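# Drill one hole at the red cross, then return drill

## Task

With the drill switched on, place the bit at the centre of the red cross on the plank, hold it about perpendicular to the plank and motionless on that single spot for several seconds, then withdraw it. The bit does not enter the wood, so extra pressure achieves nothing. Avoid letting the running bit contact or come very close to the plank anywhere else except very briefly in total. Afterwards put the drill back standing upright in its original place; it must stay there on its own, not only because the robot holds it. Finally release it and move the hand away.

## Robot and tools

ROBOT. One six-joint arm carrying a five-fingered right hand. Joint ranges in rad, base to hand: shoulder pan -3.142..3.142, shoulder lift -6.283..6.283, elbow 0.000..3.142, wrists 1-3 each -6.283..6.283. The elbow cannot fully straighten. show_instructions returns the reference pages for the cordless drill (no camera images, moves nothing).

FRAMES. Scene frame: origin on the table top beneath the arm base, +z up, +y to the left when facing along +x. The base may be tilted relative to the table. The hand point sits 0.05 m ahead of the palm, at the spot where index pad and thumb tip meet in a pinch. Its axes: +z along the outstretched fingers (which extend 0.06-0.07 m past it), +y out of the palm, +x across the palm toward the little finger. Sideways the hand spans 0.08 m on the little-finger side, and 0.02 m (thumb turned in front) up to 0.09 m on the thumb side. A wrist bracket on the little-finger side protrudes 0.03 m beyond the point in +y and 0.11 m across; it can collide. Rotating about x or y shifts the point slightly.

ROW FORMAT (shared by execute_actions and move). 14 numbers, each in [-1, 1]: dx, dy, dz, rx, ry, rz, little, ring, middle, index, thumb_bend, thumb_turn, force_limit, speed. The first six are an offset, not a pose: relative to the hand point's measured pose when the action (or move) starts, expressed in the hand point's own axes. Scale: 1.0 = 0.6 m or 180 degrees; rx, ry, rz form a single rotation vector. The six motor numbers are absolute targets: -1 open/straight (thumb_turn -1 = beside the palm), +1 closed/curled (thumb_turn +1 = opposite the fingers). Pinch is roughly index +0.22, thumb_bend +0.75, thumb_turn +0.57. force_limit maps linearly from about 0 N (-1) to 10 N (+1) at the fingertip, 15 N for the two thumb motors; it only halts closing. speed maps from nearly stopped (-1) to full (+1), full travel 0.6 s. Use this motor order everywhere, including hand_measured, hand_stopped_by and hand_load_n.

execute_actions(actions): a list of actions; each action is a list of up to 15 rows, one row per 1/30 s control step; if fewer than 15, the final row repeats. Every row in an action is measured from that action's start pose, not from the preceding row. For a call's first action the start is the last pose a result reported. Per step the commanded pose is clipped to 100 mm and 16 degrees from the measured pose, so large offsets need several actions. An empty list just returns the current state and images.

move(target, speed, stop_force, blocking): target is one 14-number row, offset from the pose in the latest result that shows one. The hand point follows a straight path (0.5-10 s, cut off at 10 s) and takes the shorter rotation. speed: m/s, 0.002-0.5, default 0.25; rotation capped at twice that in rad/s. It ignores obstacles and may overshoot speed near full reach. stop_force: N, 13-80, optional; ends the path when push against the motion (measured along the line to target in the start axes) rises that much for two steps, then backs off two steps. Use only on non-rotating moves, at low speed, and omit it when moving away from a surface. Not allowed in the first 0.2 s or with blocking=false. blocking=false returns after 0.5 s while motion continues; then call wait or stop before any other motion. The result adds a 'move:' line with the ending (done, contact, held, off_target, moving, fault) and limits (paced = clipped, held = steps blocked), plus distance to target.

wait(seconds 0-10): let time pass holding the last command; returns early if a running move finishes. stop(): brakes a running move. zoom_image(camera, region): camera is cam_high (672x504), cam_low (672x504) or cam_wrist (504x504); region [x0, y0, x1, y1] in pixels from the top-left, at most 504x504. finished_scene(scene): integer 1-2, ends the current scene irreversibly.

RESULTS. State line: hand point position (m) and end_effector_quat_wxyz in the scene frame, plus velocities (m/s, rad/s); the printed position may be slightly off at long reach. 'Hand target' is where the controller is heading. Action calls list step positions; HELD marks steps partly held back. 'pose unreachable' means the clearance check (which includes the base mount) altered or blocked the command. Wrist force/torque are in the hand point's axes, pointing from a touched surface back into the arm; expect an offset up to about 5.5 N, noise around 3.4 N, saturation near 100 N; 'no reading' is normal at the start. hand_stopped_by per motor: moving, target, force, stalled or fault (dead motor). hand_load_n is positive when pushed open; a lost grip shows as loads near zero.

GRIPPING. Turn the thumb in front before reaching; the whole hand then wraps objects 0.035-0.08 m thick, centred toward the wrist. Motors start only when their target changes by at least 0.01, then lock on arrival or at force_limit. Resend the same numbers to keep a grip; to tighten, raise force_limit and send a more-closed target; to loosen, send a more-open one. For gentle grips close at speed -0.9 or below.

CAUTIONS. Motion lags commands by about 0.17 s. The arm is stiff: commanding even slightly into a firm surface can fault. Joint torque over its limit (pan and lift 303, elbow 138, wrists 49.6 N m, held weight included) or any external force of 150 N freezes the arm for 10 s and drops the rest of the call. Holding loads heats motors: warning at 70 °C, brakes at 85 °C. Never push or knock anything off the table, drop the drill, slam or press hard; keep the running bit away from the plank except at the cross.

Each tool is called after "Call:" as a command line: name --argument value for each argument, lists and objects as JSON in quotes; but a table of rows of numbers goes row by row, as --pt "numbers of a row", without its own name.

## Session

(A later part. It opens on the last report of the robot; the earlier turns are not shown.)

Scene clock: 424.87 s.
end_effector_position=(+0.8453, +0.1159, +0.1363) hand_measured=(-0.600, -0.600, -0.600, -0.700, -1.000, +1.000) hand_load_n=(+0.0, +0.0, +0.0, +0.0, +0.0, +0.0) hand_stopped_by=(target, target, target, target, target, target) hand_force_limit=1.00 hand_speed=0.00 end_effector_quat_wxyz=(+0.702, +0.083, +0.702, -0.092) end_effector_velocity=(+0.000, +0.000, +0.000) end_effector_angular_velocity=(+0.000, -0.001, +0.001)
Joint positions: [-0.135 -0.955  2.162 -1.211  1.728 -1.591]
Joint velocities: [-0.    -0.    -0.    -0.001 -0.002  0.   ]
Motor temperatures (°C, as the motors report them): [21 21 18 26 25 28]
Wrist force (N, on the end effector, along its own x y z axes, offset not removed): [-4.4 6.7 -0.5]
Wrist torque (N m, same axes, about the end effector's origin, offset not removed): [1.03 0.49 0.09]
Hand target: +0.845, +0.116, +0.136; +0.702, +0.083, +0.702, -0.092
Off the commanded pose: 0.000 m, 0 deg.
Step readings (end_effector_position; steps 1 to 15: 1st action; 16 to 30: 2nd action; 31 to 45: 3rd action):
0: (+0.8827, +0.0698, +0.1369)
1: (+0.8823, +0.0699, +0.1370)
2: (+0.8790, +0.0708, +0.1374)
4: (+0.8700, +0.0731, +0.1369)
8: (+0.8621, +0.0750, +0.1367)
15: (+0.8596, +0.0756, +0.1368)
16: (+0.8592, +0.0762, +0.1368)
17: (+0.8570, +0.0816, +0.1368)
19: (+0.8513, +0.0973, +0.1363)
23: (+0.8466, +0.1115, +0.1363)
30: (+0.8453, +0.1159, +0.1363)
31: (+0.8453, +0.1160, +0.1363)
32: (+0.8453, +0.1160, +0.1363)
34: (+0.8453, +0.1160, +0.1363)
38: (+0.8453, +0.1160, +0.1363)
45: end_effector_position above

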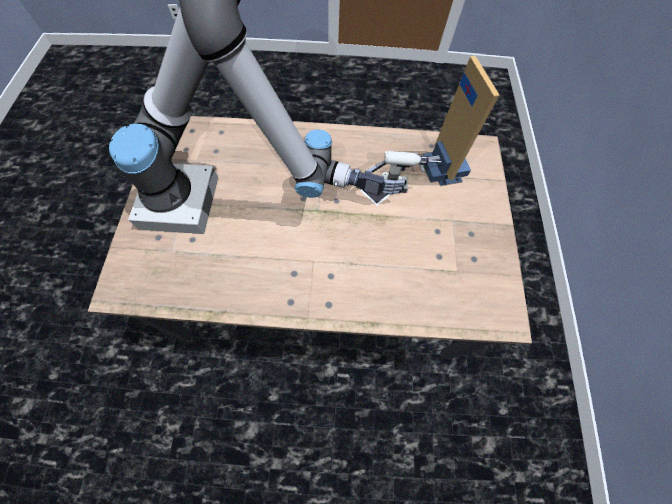

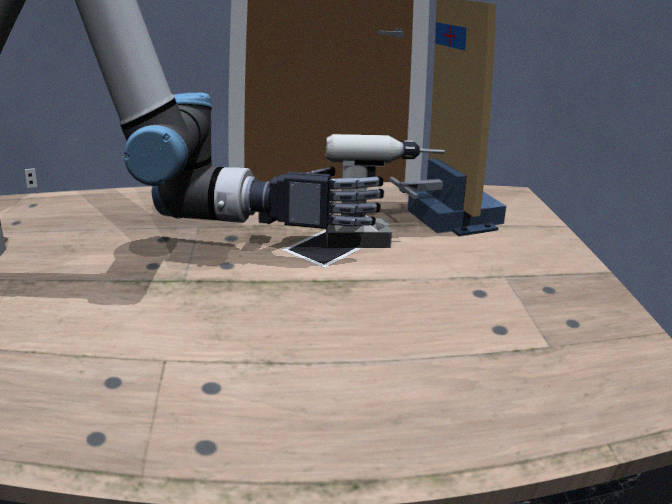

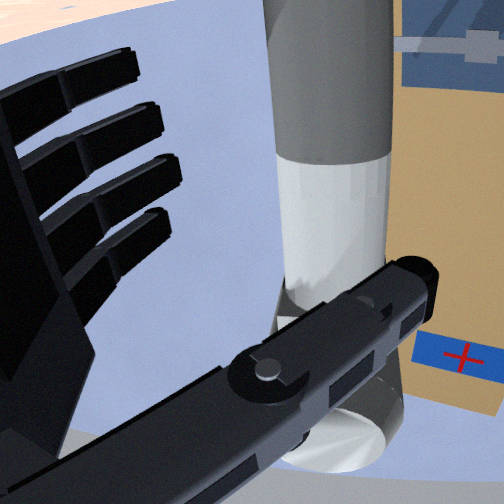

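Call:
execute_actions --actions '[[[0,0.055,0.02,0,0,0,-0.6,-0.6,-0.6,-0.7,-1,1,1,0]],[[0,0,0,0,0,0,-0.6,-0.6,-0.6,-0.7,-1,1,1,0]]]'

Call:
zoom_image --camera "cam_high" --region '[320,110,460,240]'

Call:
zoom_image --camera "cam_low" --region '[250,110,430,280]'

Scene clock: 435.57 s.
end_effector_position=(+0.8648, +0.1447, +0.1358) hand_measured=(-0.600, -0.600, -0.600, -0.700, -1.000, +1.000) hand_load_n=(+0.0, +0.0, +0.0, +0.0, +0.0, +0.0) hand_stopped_by=(target, target, target, target, target, target) hand_force_limit=1.00 hand_speed=0.00 end_effector_quat_wxyz=(+0.702, +0.083, +0.702, -0.092) end_effector_velocity=(-0.001, +0.000, -0.002) end_effector_angular_velocity=(+0.000, +0.003, +0.002)
Joint positions: [-0.083 -0.935  2.11  -1.18   1.78  -1.591]
Joint velocities: [-0.     0.001  0.001  0.001 -0.002  0.   ]
Motor temperatures (°C, as the motors report them): [21 21 18 26 25 28]
Wrist force (N, on the end effector, along its own x y z axes, offset not removed): [-2.3 0.2 -2.5]
Wrist torque (N m, same axes, about the end effector's origin, offset not removed): [0.16 0.39 -0.21]
Hand target: +0.865, +0.145, +0.136; +0.702, +0.083, +0.702, -0.092
Off the commanded pose: 0.000 m, 0 deg.
Step readings (end_effector_position; steps 1 to 15: 1st action; 16 to 30: 2nd action):
0: (+0.8453, +0.1159, +0.1363)
1: (+0.8456, +0.1164, +0.1361)
2: (+0.8484, +0.1206, +0.1357)
4: (+0.8555, +0.1319, +0.1361)
8: (+0.8623, +0.1417, +0.1361)
15: (+0.8648, +0.1447, +0.1359)
16: (+0.8648, +0.1447, +0.1359)
17: (+0.8648, +0.1447, +0.1359)
19: (+0.8648, +0.1447, +0.1359)
23: (+0.8648, +0.1447, +0.1359)
30: end_effector_position above

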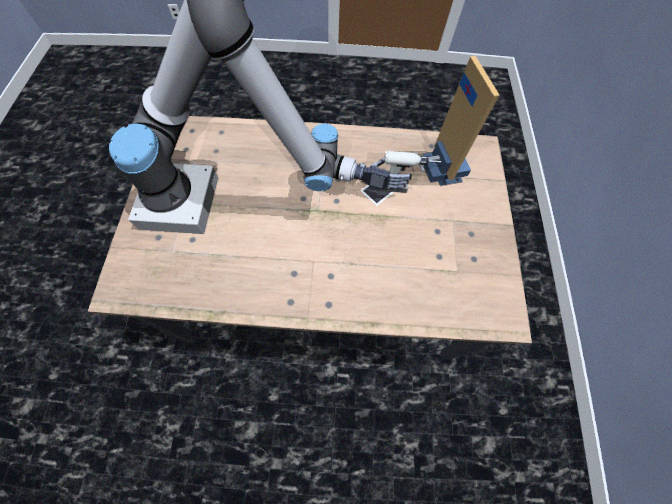

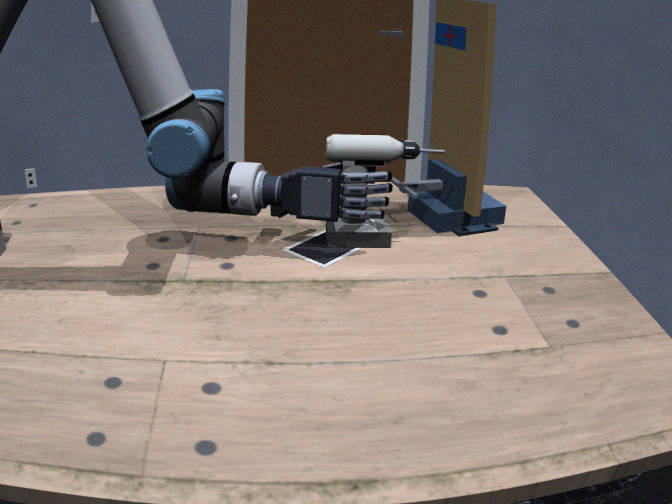

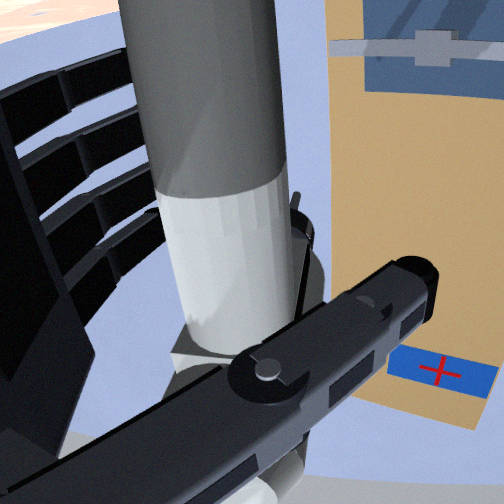

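Region (320, 110, 460, 240) of cam_high's 672x504 image, scaled by 3.600, with more detail than that image has; it fills the top 468 rows of this view, and the rest is white.

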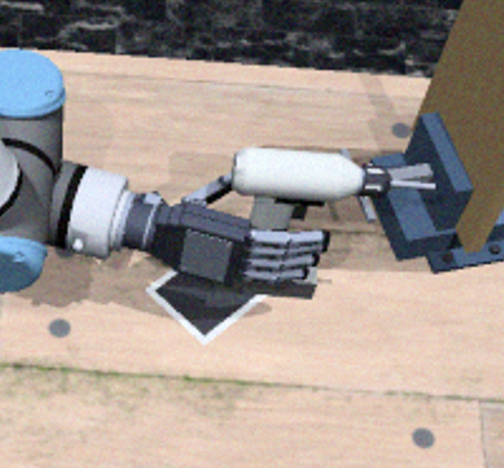

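Region (250, 110, 430, 280) of cam_low's 672x504 image, scaled by 2.800, with more detail than that image has.

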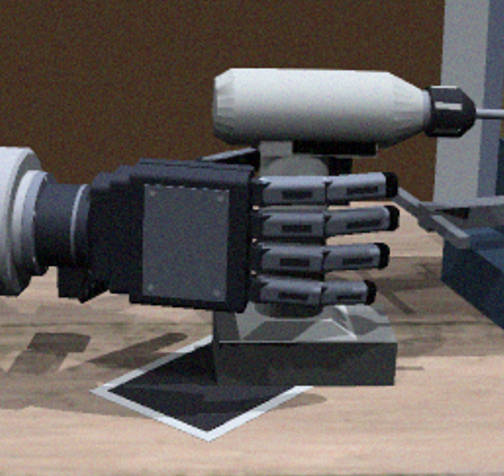

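Call:
execute_actions --actions '[[[0,0.012,0.022,0,0,0,-0.6,-0.6,-0.6,-0.7,-1,1,1,0]],[[0,0,0,0,0,0,1,1,0.3,0.2,1,1,1,-0.3]],[[0,0,0,0,0,0,1,1,0.3,0.2,1,1,1,-0.3]],[[0,0,0,0,0,0,1,1,0.3,0.2,1,1,1,-0.3]]]'

Call:
zoom_image --camera "cam_low" --region '[250,110,430,280]'

Scene clock: 443.53 s.
end_effector_position=(+0.8792, +0.1484, +0.1357) hand_measured=(+0.676, +0.658, +0.300, +0.200, +0.028, +1.000) hand_load_n=(+0.0, +0.0, +0.0, +0.0, +0.5, +0.0) hand_stopped_by=(force, force, target, target, moving, target) hand_force_limit=1.00 hand_speed=-0.30 end_effector_quat_wxyz=(+0.702, +0.083, +0.702, -0.092) end_effector_velocity=(+0.000, +0.000, +0.000) end_effector_angular_velocity=(-0.000, -0.000, +0.001)
Joint positions: [-0.076 -0.924  2.08  -1.161  1.787 -1.591]
Joint velocities: [ 0.    -0.     0.    -0.    -0.001 -0.   ]
Motor temperatures (°C, as the motors report them): [21 21 18 26 25 28]
Wrist force (N, on the end effector, along its own x y z axes, offset not removed): [2.8 3.4 -4.5]
Wrist torque (N m, same axes, about the end effector's origin, offset not removed): [0.78 0.37 0.29]
Hand target: +0.879, +0.148, +0.136; +0.702, +0.083, +0.702, -0.092
Off the commanded pose: 0.000 m, 0 deg.
Step readings (end_effector_position; steps 1 to 15: 1st action; 16 to 30: 2nd action; 31 to 45: 3rd action; 46 to 60: 4th action):
0: (+0.8648, +0.1447, +0.1359)
1: (+0.8650, +0.1448, +0.1358)
2: (+0.8673, +0.1455, +0.1356)
4: (+0.8728, +0.1468, +0.1359)
8: (+0.8777, +0.1480, +0.1359)
15: (+0.8792, +0.1484, +0.1358)
16: (+0.8792, +0.1484, +0.1357)
17: (+0.8793, +0.1484, +0.1357)
19: (+0.8793, +0.1484, +0.1357)
23: (+0.8793, +0.1484, +0.1357)
30: (+0.8793, +0.1484, +0.1357)
31: (+0.8793, +0.1484, +0.1357)
32: (+0.8793, +0.1484, +0.1357)
34: (+0.8793, +0.1484, +0.1357)
38: (+0.8792, +0.1484, +0.1357)
45: (+0.8792, +0.1484, +0.1357)
46: (+0.8792, +0.1484, +0.1357)
47: (+0.8792, +0.1484, +0.1357)
49: (+0.8792, +0.1484, +0.1357)
53: (+0.8792, +0.1484, +0.1357)
60: end_effector_position above

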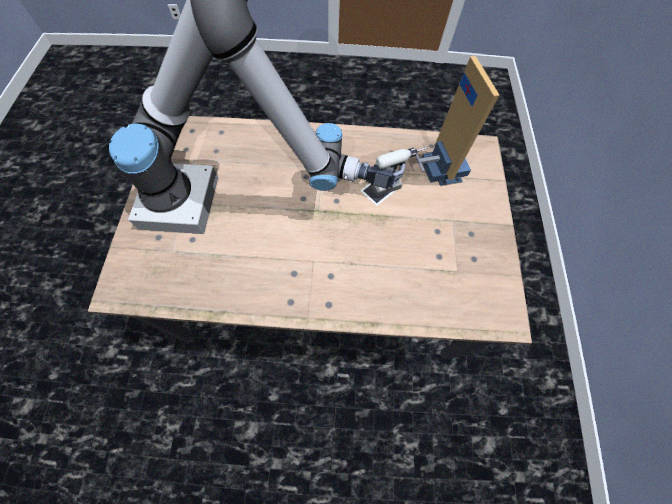

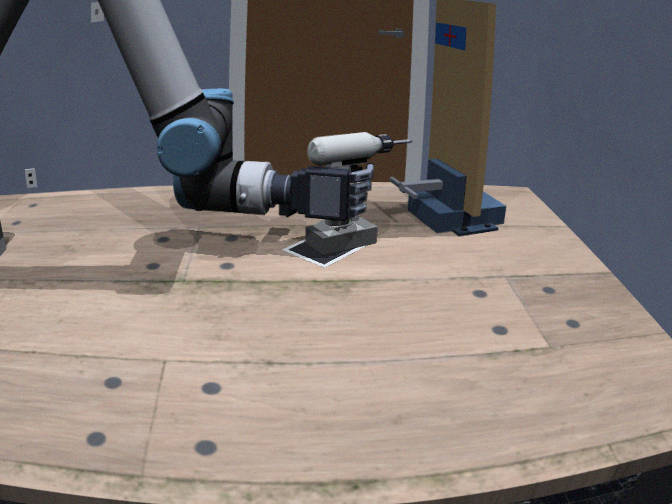

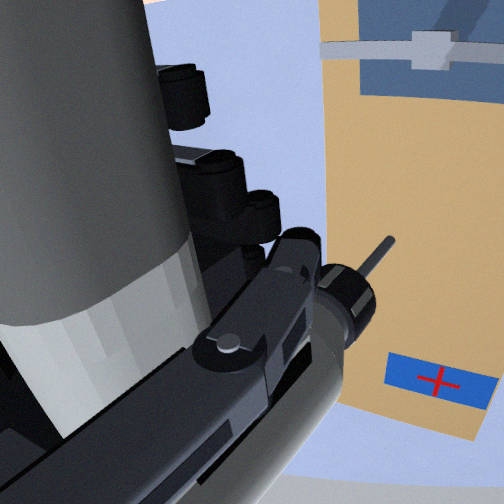

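Region (250, 110, 430, 280) of cam_low's 672x504 image, scaled by 2.800, with more detail than that image has.

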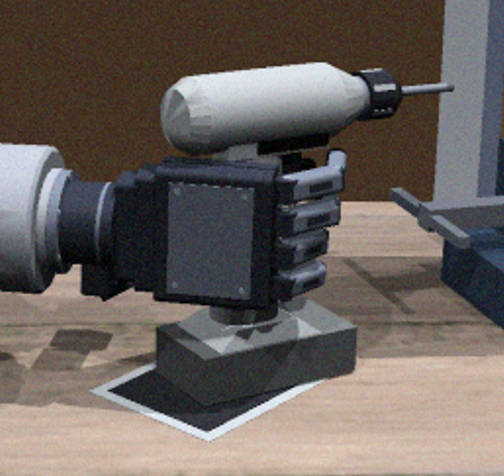

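Call:
execute_actions --actions '[[[0,0,0,0,0,0,0.95,0.95,0.3,0.2,0.95,1,1,0]],[[0,0,0,0,0,0,1,1,0.3,0.2,1,1,1,0]],[[-0.04,0,0,0,0,0,1,1,1,1,1,1,1,0]],[[-0.04,0,0,0,0,0,1,1,1,1,1,1,1,0]]]'

Call:
zoom_image --camera "cam_low" --region '[250,90,430,260]'

Scene clock: 452.67 s.
end_effector_position=(+0.8793, +0.1490, +0.1833) hand_measured=(+0.810, +0.786, +0.316, +0.408, +0.324, +1.000) hand_load_n=(+1.0, +5.5, +10.5, +12.0, +18.5, +2.5) hand_stopped_by=(force, force, force, force, force, target) hand_force_limit=1.00 hand_speed=0.00 end_effector_quat_wxyz=(+0.702, +0.083, +0.702, -0.092) end_effector_velocity=(+0.000, +0.000, +0.003) end_effector_angular_velocity=(-0.000, -0.002, +0.002)
Joint positions: [-0.074 -1.003  2.081 -1.083  1.789 -1.591]
Joint velocities: [ 0.    -0.004 -0.     0.003 -0.002 -0.   ]
Motor temperatures (°C, as the motors report them): [21 21 18 26 25 28]
Wrist force (N, on the end effector, along its own x y z axes, offset not removed): [10.4 4.7 -3.1]
Wrist torque (N m, same axes, about the end effector's origin, offset not removed): [0.92 -0.39 0.31]
Hand target: +0.879, +0.149, +0.184; +0.702, +0.083, +0.702, -0.092
Off the commanded pose: 0.000 m, 0 deg.
Step readings (end_effector_position; steps 1 to 15: 1st action; 16 to 30: 2nd action; 31 to 45: 3rd action; 46 to 60: 4th action):
0: (+0.8792, +0.1484, +0.1357)
1: (+0.8792, +0.1484, +0.1357)
2: (+0.8792, +0.1484, +0.1357)
4: (+0.8792, +0.1484, +0.1357)
8: (+0.8793, +0.1484, +0.1359)
15: (+0.8793, +0.1484, +0.1359)
16: (+0.8793, +0.1484, +0.1359)
17: (+0.8793, +0.1484, +0.1359)
19: (+0.8793, +0.1484, +0.1359)
23: (+0.8793, +0.1484, +0.1359)
30: (+0.8793, +0.1484, +0.1359)
31: (+0.8793, +0.1484, +0.1363)
32: (+0.8792, +0.1484, +0.1398)
34: (+0.8794, +0.1486, +0.1492)
38: (+0.8794, +0.1487, +0.1572)
45: (+0.8793, +0.1487, +0.1596)
46: (+0.8793, +0.1487, +0.1601)
47: (+0.8792, +0.1488, +0.1637)
49: (+0.8793, +0.1490, +0.1730)
53: (+0.8793, +0.1490, +0.1809)
60: end_effector_position above

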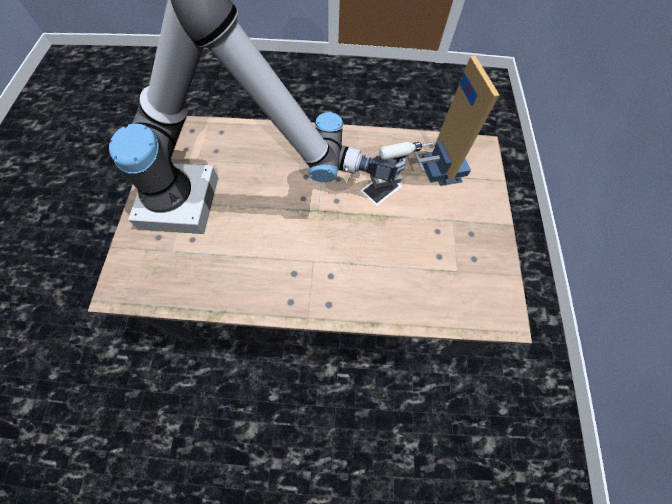

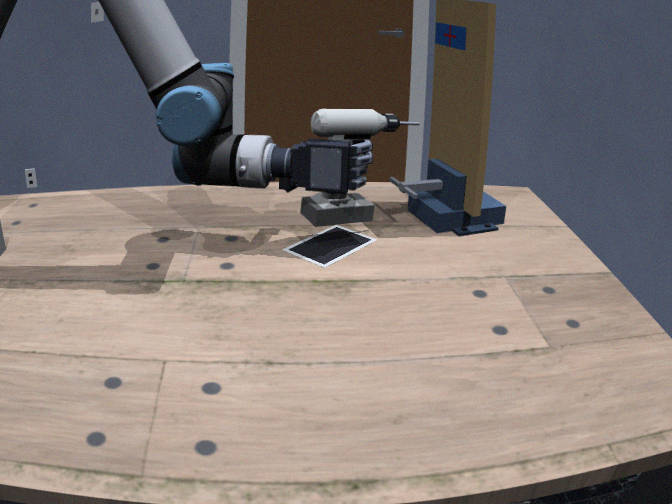

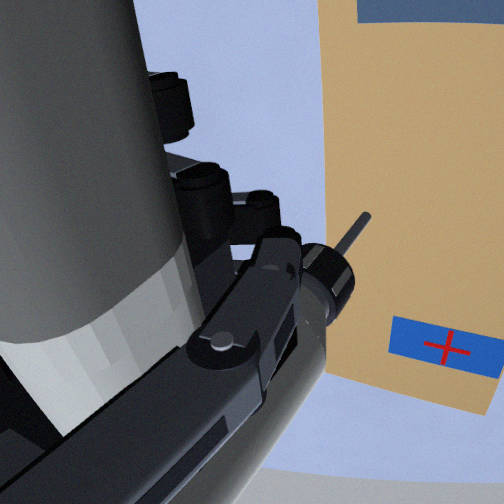

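Region (250, 90, 430, 260) of cam_low's 672x504 image, scaled by 2.800, with more detail than that image has.

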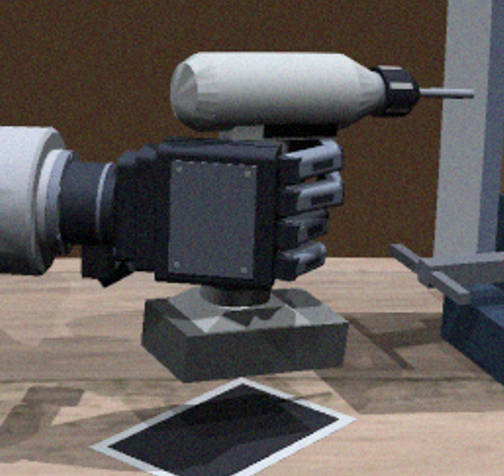

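Call:
execute_actions --actions '[[[0,0,0,0,0,0,0.95,0.95,-0.3,-0.3,0.95,1,1,0]],[[0,0,0,0,0,0,1,1,-0.3,-0.3,1,1,1,0]],[[0,0,0,0,0,0,1,1,-0.3,-0.3,1,1,1,0]],[[0,0,0,0,0,0,1,1,1,1,1,1,1,0]],[[0,0,0,0,0,0,1,1,1,1,1,1,1,0]]]'

Call:
zoom_image --camera "cam_high" --region '[350,110,450,200]'

Scene clock: 466.33 s.
end_effector_position=(+0.8794, +0.1490, +0.1834) hand_measured=(+0.846, +0.800, +0.292, +0.152, +0.410, +1.000) hand_load_n=(+10.5, +9.5, +11.5, +12.0, +16.0, +10.0) hand_stopped_by=(force, force, force, force, force, target) hand_force_limit=1.00 hand_speed=0.00 end_effector_quat_wxyz=(+0.702, +0.083, +0.702, -0.092) end_effector_velocity=(+0.000, -0.000, +0.001) end_effector_angular_velocity=(+0.000, -0.001, -0.000)
Joint positions: [-0.074 -1.003  2.081 -1.083  1.789 -1.591]
Joint velocities: [-0.    -0.001 -0.     0.    -0.     0.   ]
Motor temperatures (°C, as the motors report them): [21 21 18 26 25 28]
Wrist force (N, on the end effector, along its own x y z axes, offset not removed): [12.1 -4.2 -5.5]
Wrist torque (N m, same axes, about the end effector's origin, offset not removed): [-0.34 -0.58 0.14]
Hand target: +0.879, +0.149, +0.183; +0.702, +0.083, +0.702, -0.092
Off the commanded pose: 0.000 m, 0 deg.
Step readings (end_effector_position; steps 1 to 15: 1st action; 16 to 30: 2nd action; 31 to 45: 3rd action; 46 to 60: 4th action; 61 to 75: 5th action):
0: (+0.8794, +0.1490, +0.1836)
1: (+0.8794, +0.1490, +0.1836)
2: (+0.8794, +0.1490, +0.1836)
4: (+0.8794, +0.1490, +0.1836)
8: (+0.8794, +0.1490, +0.1835)
15: (+0.8794, +0.1490, +0.1834)
16: (+0.8794, +0.1490, +0.1834)
17: (+0.8794, +0.1490, +0.1834)
19: (+0.8794, +0.1490, +0.1834)
23: (+0.8794, +0.1490, +0.1834)
30: (+0.8794, +0.1490, +0.1834)
31: (+0.8794, +0.1490, +0.1834)
32: (+0.8794, +0.1490, +0.1834)
34: (+0.8794, +0.1490, +0.1834)
38: (+0.8794, +0.1490, +0.1834)
45: (+0.8794, +0.1490, +0.1834)
46: (+0.8794, +0.1490, +0.1834)
47: (+0.8794, +0.1490, +0.1834)
49: (+0.8794, +0.1490, +0.1834)
53: (+0.8794, +0.1490, +0.1834)
60: (+0.8794, +0.1490, +0.1834)
61: (+0.8794, +0.1490, +0.1834)
62: (+0.8794, +0.1490, +0.1834)
64: (+0.8794, +0.1490, +0.1834)
68: (+0.8794, +0.1490, +0.1834)
75: end_effector_position above

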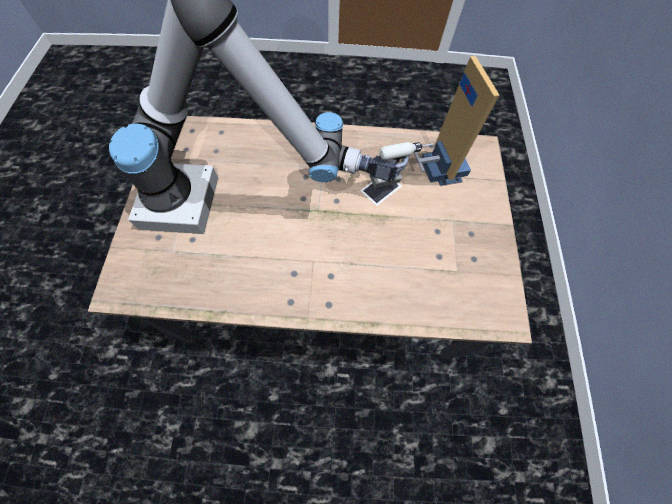

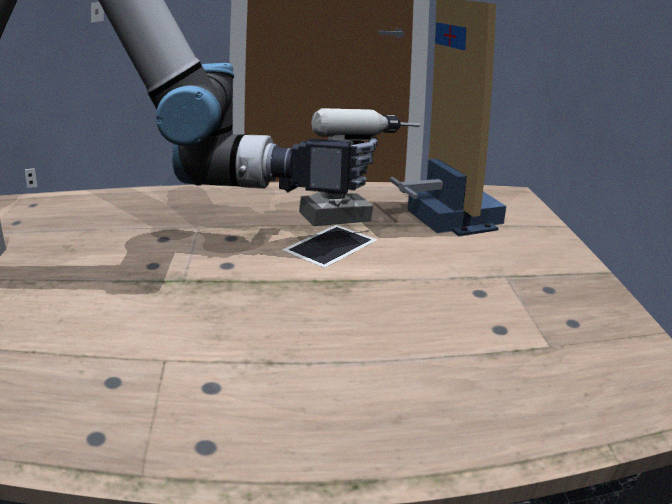

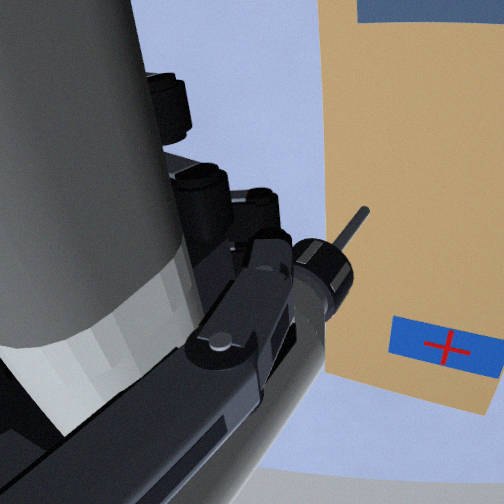

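Region (350, 110, 450, 200) of cam_high's 672x504 image, scaled by 5.040, with more detail than that image has; it fills the top 454 rows of this view, and the rest is white.

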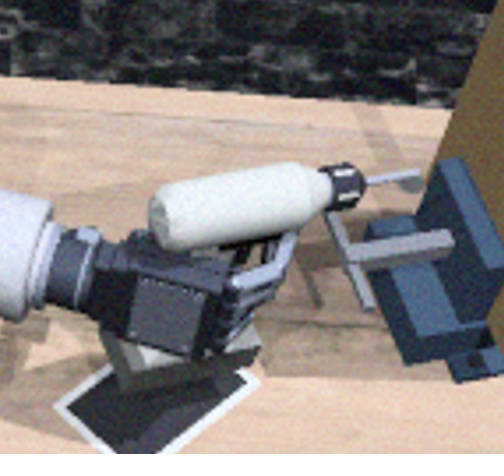

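Call:
execute_actions --actions '[[[0.05,0,0,0,0,0,1,1,1,1,1,1,1,0]],[[0,0,0,0,0,0,1,1,0.95,0.95,-0.6,1,1,0]],[[0,0,0,0,0,0,1,1,1,1,-0.6,1,1,0]],[[0,0,0,0,0,0,0.95,0.95,0.95,0.95,-0.6,1,1,0]],[[0,0,0,0,0,0,1,1,1,1,-0.6,1,1,0]]]'

Call:
zoom_image --camera "cam_high" --region '[350,110,450,200]'

Scene clock: 480.30 s.
end_effector_position=(+0.8793, +0.1486, +0.1536) hand_measured=(+0.960, +0.886, +0.794, +0.772, -0.604, +1.000) hand_load_n=(+12.5, +11.0, +11.0, +12.5, +4.0, +4.0) hand_stopped_by=(force, force, force, force, target, target) hand_force_limit=1.00 hand_speed=0.00 end_effector_quat_wxyz=(+0.702, +0.083, +0.702, -0.092) end_effector_velocity=(+0.000, -0.000, +0.001) end_effector_angular_velocity=(-0.000, -0.000, -0.001)
Joint positions: [-0.075 -0.954  2.081 -1.133  1.788 -1.591]
Joint velocities: [ 0.    -0.001 -0.     0.     0.001 -0.   ]
Motor temperatures (°C, as the motors report them): [21 21 18 26 25 28]
Wrist force (N, on the end effector, along its own x y z axes, offset not removed): [7.4 0.9 -0.9]
Wrist torque (N m, same axes, about the end effector's origin, offset not removed): [0.11 -0.01 -0.09]
Hand target: +0.879, +0.149, +0.154; +0.702, +0.083, +0.702, -0.092
Off the commanded pose: 0.000 m, 0 deg.
Step readings (end_effector_position; steps 1 to 15: 1st action; 16 to 30: 2nd action; 31 to 45: 3rd action; 46 to 60: 4th action; 61 to 75: 5th action):
0: (+0.8794, +0.1490, +0.1834)
1: (+0.8794, +0.1490, +0.1829)
2: (+0.8794, +0.1490, +0.1786)
4: (+0.8789, +0.1488, +0.1668)
8: (+0.8789, +0.1487, +0.1566)
15: (+0.8793, +0.1486, +0.1537)
16: (+0.8793, +0.1486, +0.1536)
17: (+0.8793, +0.1486, +0.1536)
19: (+0.8793, +0.1486, +0.1536)
23: (+0.8793, +0.1486, +0.1536)
30: (+0.8793, +0.1486, +0.1536)
31: (+0.8793, +0.1486, +0.1536)
32: (+0.8793, +0.1486, +0.1536)
34: (+0.8793, +0.1486, +0.1536)
38: (+0.8793, +0.1486, +0.1536)
45: (+0.8793, +0.1486, +0.1536)
46: (+0.8793, +0.1486, +0.1536)
47: (+0.8793, +0.1486, +0.1536)
49: (+0.8793, +0.1486, +0.1536)
53: (+0.8793, +0.1486, +0.1536)
60: (+0.8793, +0.1486, +0.1536)
61: (+0.8793, +0.1486, +0.1536)
62: (+0.8793, +0.1486, +0.1536)
64: (+0.8793, +0.1486, +0.1536)
68: (+0.8793, +0.1486, +0.1536)
75: end_effector_position above

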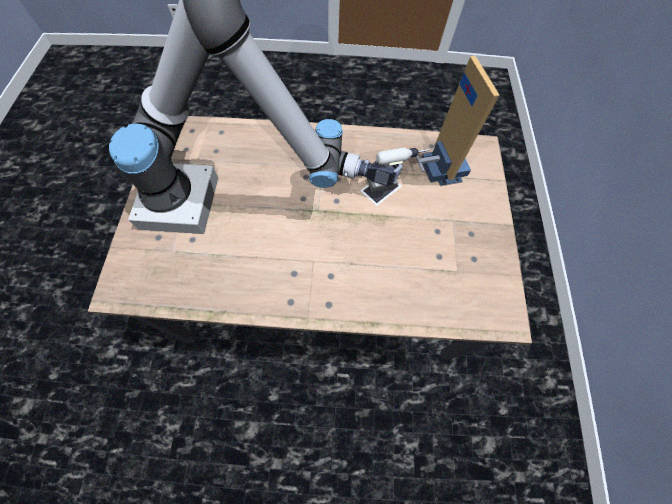

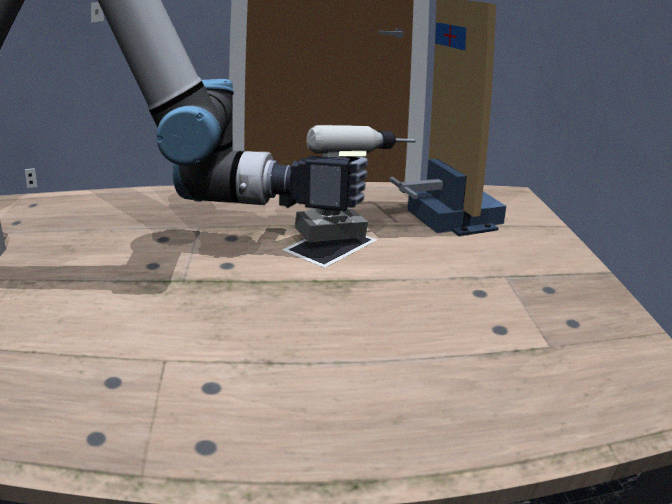

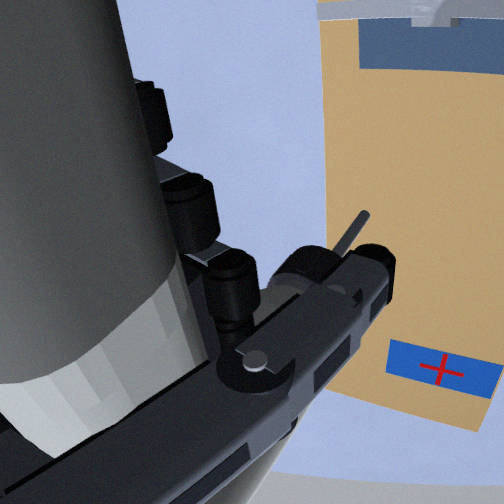

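Region (350, 110, 450, 200) of cam_high's 672x504 image, scaled by 5.040, with more detail than that image has; it fills the top 454 rows of this view, and the rest is white.

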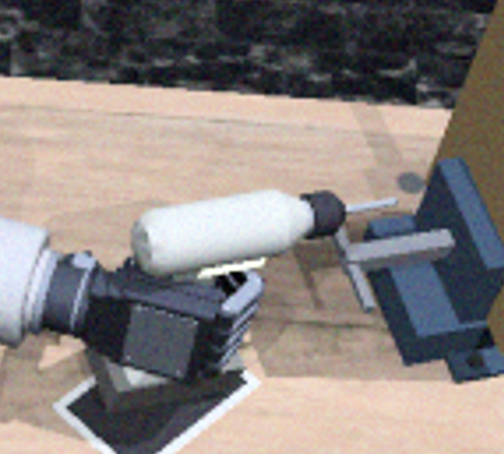

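Call:
execute_actions --actions '[[[0,0,0,0,0,0,1,1,1,0.45,-0.6,1,1,0]],[[0,0,0,0,0,0,1,1,1,0.45,-0.6,1,1,0]]]'

Scene clock: 493.63 s.
end_effector_position=(+0.8793, +0.1486, +0.1536) hand_measured=(+0.960, +0.886, +0.792, +0.452, -0.604, +1.000) hand_load_n=(+12.5, +11.5, +12.0, -4.5, +3.5, +5.5) hand_stopped_by=(force, force, force, target, target, target) hand_force_limit=1.00 hand_speed=0.00 end_effector_quat_wxyz=(+0.702, +0.083, +0.702, -0.092) end_effector_velocity=(+0.000, -0.000, +0.001) end_effector_angular_velocity=(-0.000, -0.001, +0.000)
Joint positions: [-0.075 -0.954  2.081 -1.133  1.788 -1.591]
Joint velocities: [-0.    -0.    -0.    -0.001 -0.001 -0.   ]
Motor temperatures (°C, as the motors report them): [21 21 18 26 25 28]
Wrist force (N, on the end effector, along its own x y z axes, offset not removed): [11.5 1.7 -1.7]
Wrist torque (N m, same axes, about the end effector's origin, offset not removed): [0.41 -0.77 0.38]
Hand target: +0.879, +0.149, +0.154; +0.702, +0.083, +0.702, -0.092
Off the commanded pose: 0.000 m, 0 deg.
Step readings (end_effector_position; steps 1 to 15: 1st action; 16 to 30: 2nd action):
0: (+0.8793, +0.1486, +0.1536)
1: (+0.8793, +0.1486, +0.1536)
2: (+0.8793, +0.1486, +0.1536)
4: (+0.8793, +0.1486, +0.1536)
8: (+0.8793, +0.1486, +0.1536)
15: (+0.8793, +0.1486, +0.1536)
16: (+0.8793, +0.1486, +0.1536)
17: (+0.8793, +0.1486, +0.1536)
19: (+0.8793, +0.1486, +0.1536)
23: (+0.8793, +0.1486, +0.1536)
30: end_effector_position above

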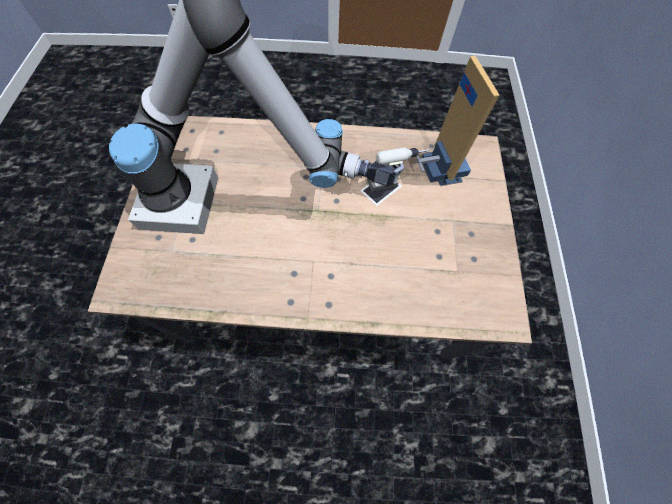

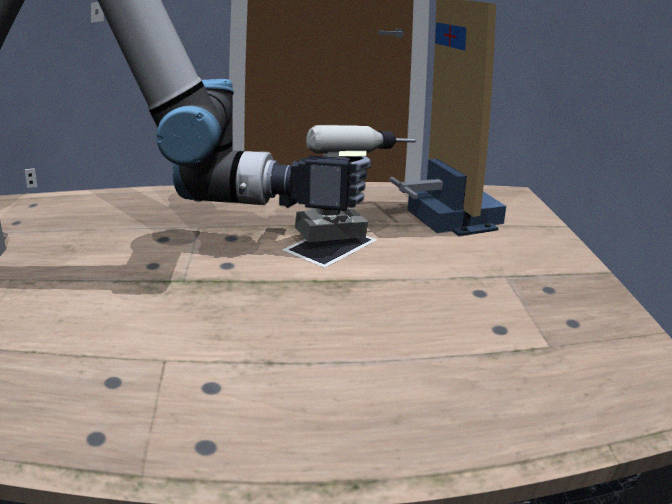

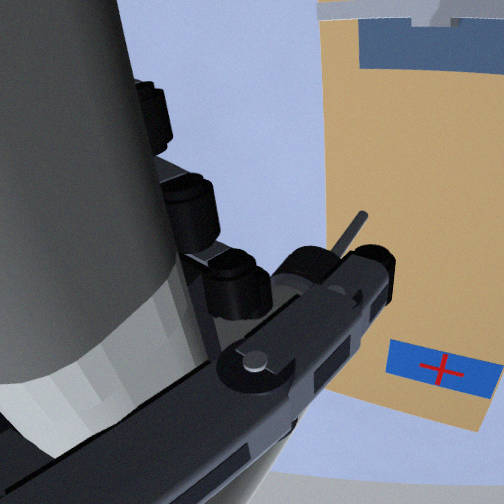

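Call:
execute_actions --actions '[[[0,0,0,0,0,0,1,1,0.55,0.45,-0.6,1,1,0]],[[0,0,0,0,0,0,1,1,0.55,0.45,-0.6,1,1,0]]]'

Scene clock: 498.53 s.
end_effector_position=(+0.8793, +0.1486, +0.1536) hand_measured=(+0.960, +0.886, +0.550, +0.452, -0.604, +1.000) hand_load_n=(+13.0, +12.0, +0.0, -3.5, +3.5, +6.0) hand_stopped_by=(force, force, target, target, target, target) hand_force_limit=1.00 hand_speed=0.00 end_effector_quat_wxyz=(+0.702, +0.083, +0.702, -0.092) end_effector_velocity=(+0.000, -0.000, +0.000) end_effector_angular_velocity=(+0.000, -0.000, +0.000)
Joint positions: [-0.075 -0.954  2.081 -1.133  1.788 -1.591]
Joint velocities: [-0.    -0.001 -0.     0.    -0.     0.   ]
Motor temperatures (°C, as the motors report them): [21 21 18 26 25 28]
Wrist force (N, on the end effector, along its own x y z axes, offset not removed): [5.7 -3.4 -4.5]
Wrist torque (N m, same axes, about the end effector's origin, offset not removed): [-0.47 0.20 -0.23]
Hand target: +0.879, +0.149, +0.154; +0.702, +0.083, +0.702, -0.092
Off the commanded pose: 0.000 m, 0 deg.
Step readings (end_effector_position; steps 1 to 15: 1st action; 16 to 30: 2nd action):
0: (+0.8793, +0.1486, +0.1536)
1: (+0.8793, +0.1486, +0.1536)
2: (+0.8793, +0.1486, +0.1536)
4: (+0.8793, +0.1486, +0.1536)
8: (+0.8793, +0.1486, +0.1536)
15: (+0.8793, +0.1486, +0.1536)
16: (+0.8793, +0.1486, +0.1536)
17: (+0.8793, +0.1486, +0.1536)
19: (+0.8793, +0.1486, +0.1536)
23: (+0.8793, +0.1486, +0.1536)
30: end_effector_position above

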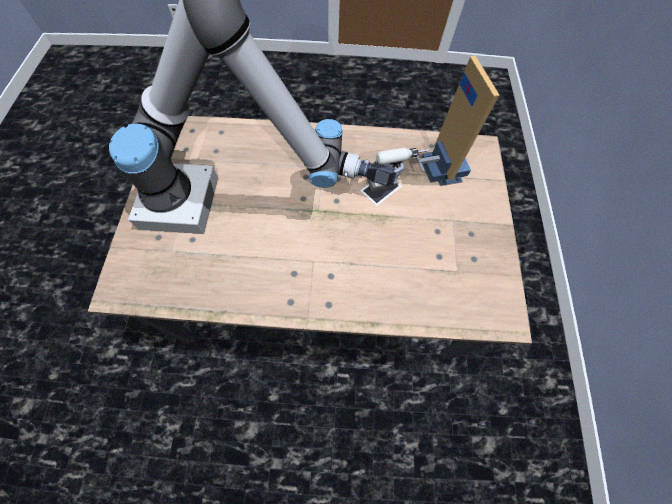

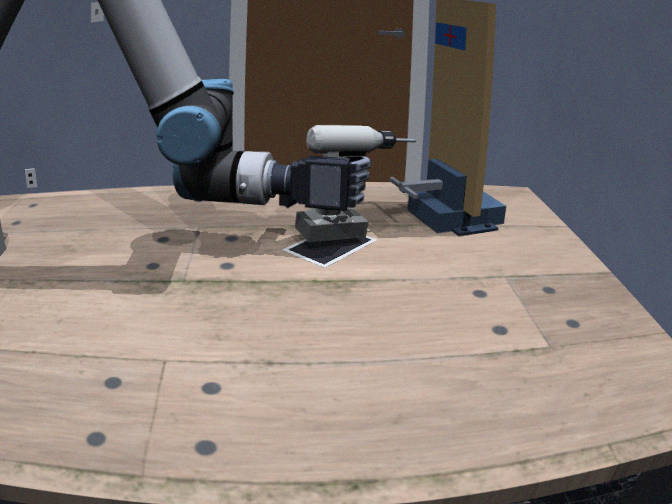

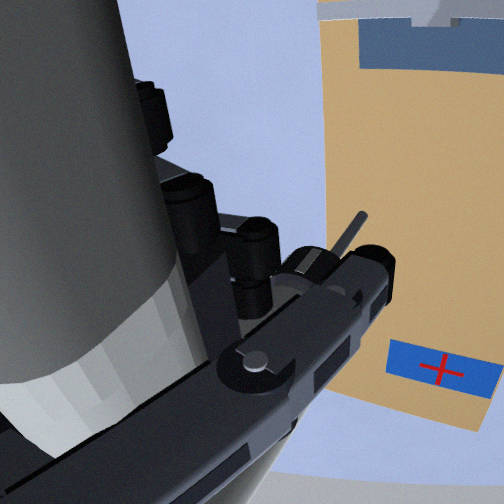

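Call:
move --target '[-0.33,0.03,-0.05,0,0,0,1,1,0.55,0.45,-0.6,1,1,0]' --speed 0.12

Call:
zoom_image --camera "cam_low" --region '[260,0,510,160]'

Call:
zoom_image --camera "cam_high" --region '[370,50,510,170]'

Scene clock: 507.17 s.
end_effector_position=(+0.8549, +0.1762, +0.3510) hand_measured=(+0.960, +0.886, +0.550, +0.452, -0.604, +1.000) hand_load_n=(+13.0, +12.0, +0.0, -3.5, +3.5, +6.0) hand_stopped_by=(force, force, target, target, target, target) hand_force_limit=1.00 hand_speed=0.00 end_effector_quat_wxyz=(+0.702, +0.083, +0.702, -0.092) end_effector_velocity=(-0.000, +0.000, +0.000) end_effector_angular_velocity=(-0.000, +0.002, +0.000)
Joint positions: [-0.027 -1.273  2.06  -0.793  1.836 -1.592]
Joint velocities: [ 0.001 -0.001 -0.001  0.004  0.001 -0.   ]
Motor temperatures (°C, as the motors report them): [21 21 18 26 25 28]
Wrist force (N, on the end effector, along its own x y z axes, offset not removed): [10.8 3.0 0.8]
Wrist torque (N m, same axes, about the end effector's origin, offset not removed): [0.26 -0.71 0.23]
Hand target: +0.855, +0.176, +0.351; +0.702, +0.083, +0.702, -0.092
Off the commanded pose: 0.000 m, 0 deg.
move: done

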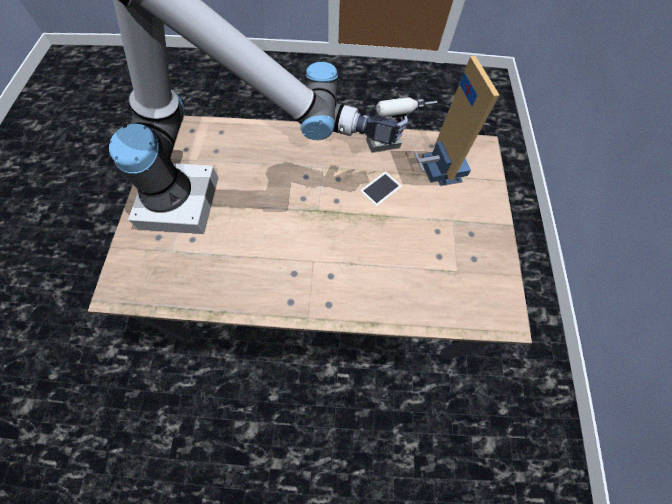

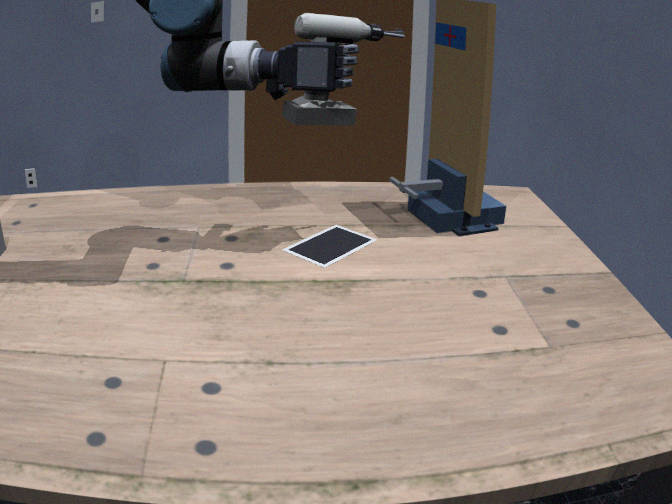

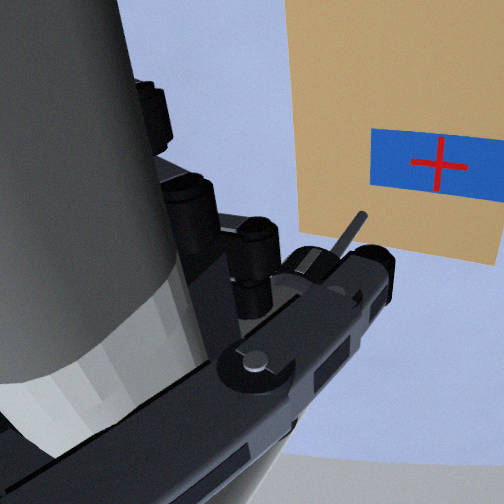

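Region (260, 0, 510, 160) of cam_low's 672x504 image, scaled by 2.016, with more detail than that image has; it fills the top 323 rows of this view, and the rest is white.

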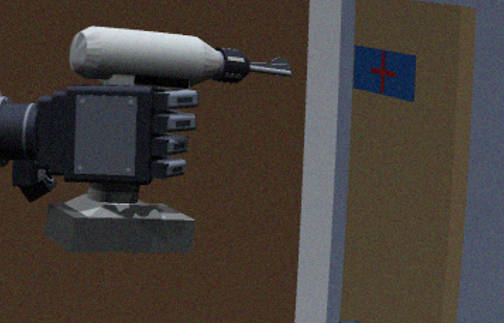

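Region (370, 50, 510, 170) of cam_high's 672x504 image, scaled by 3.600, with more detail than that image has; it fills the top 432 rows of this view, and the rest is white.

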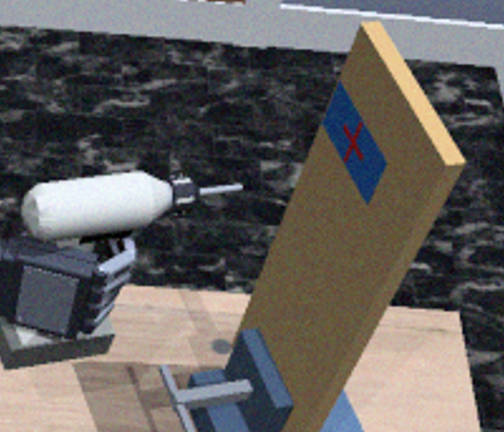

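Call:
move --target '[0,0,0.03,0,-0.039,0.022,1,1,0.55,0.45,-0.6,1,1,0]' --speed 0.1

Call:
zoom_image --camera "cam_low" --region '[260,0,510,160]'

Call:
zoom_image --camera "cam_high" --region '[370,50,510,170]'

Scene clock: 517.97 s.
end_effector_position=(+0.8721, +0.1718, +0.3509) hand_measured=(+0.960, +0.886, +0.550, +0.452, -0.604, +1.000) hand_load_n=(+13.0, +12.0, +0.0, -3.5, +3.5, +6.0) hand_stopped_by=(force, force, target, target, target, target) hand_force_limit=1.00 hand_speed=0.00 end_effector_quat_wxyz=(+0.746, +0.101, +0.654, -0.073) end_effector_velocity=(+0.002, -0.000, +0.000) end_effector_angular_velocity=(+0.002, -0.011, +0.000)
Joint positions: [-0.033 -1.212  2.065 -0.984  1.83  -1.555]
Joint velocities: [-0.     0.006 -0.001 -0.015 -0.     0.002]
Motor temperatures (°C, as the motors report them): [21 21 18 26 25 28]
Wrist force (N, on the end effector, along its own x y z axes, offset not removed): [8.8 0.3 -6.0]
Wrist torque (N m, same axes, about the end effector's origin, offset not removed): [0.24 -0.20 0.11]
Hand target: +0.872, +0.172, +0.351; +0.746, +0.101, +0.654, -0.073
Off the commanded pose: 0.000 m, 0 deg.
move: done

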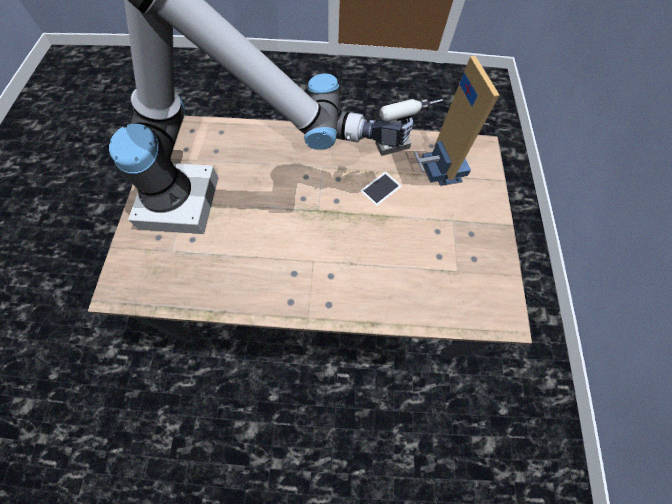

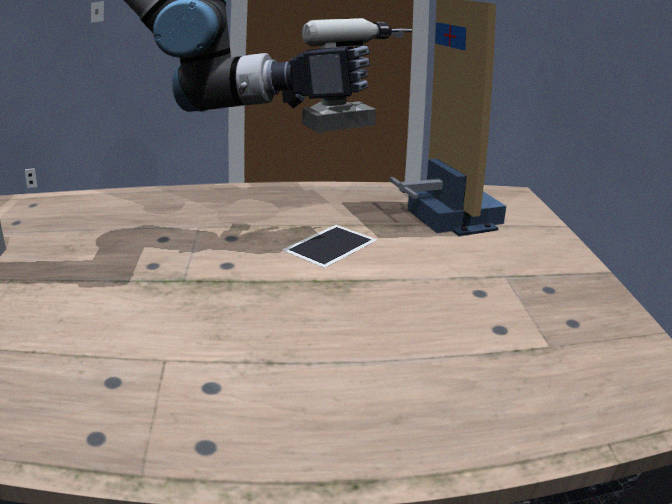

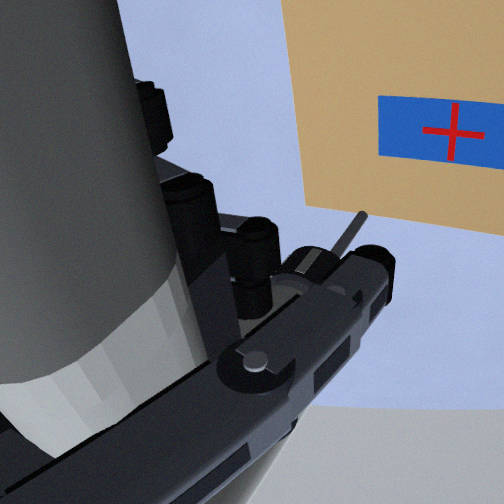

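Region (260, 0, 510, 160) of cam_low's 672x504 image, scaled by 2.016, with more detail than that image has; it fills the top 323 rows of this view, and the rest is white.

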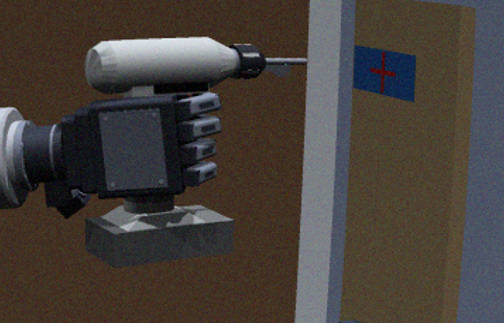

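Region (370, 50, 510, 170) of cam_high's 672x504 image, scaled by 3.600, with more detail than that image has; it fills the top 432 rows of this view, and the rest is white.

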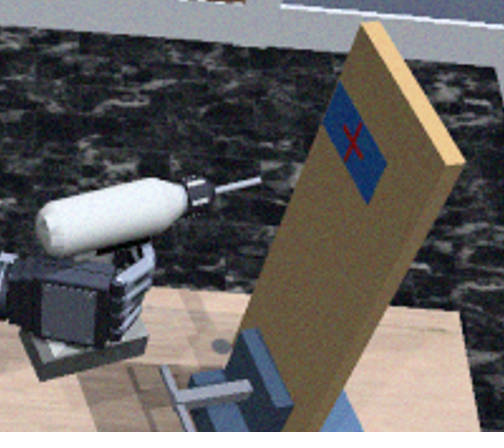

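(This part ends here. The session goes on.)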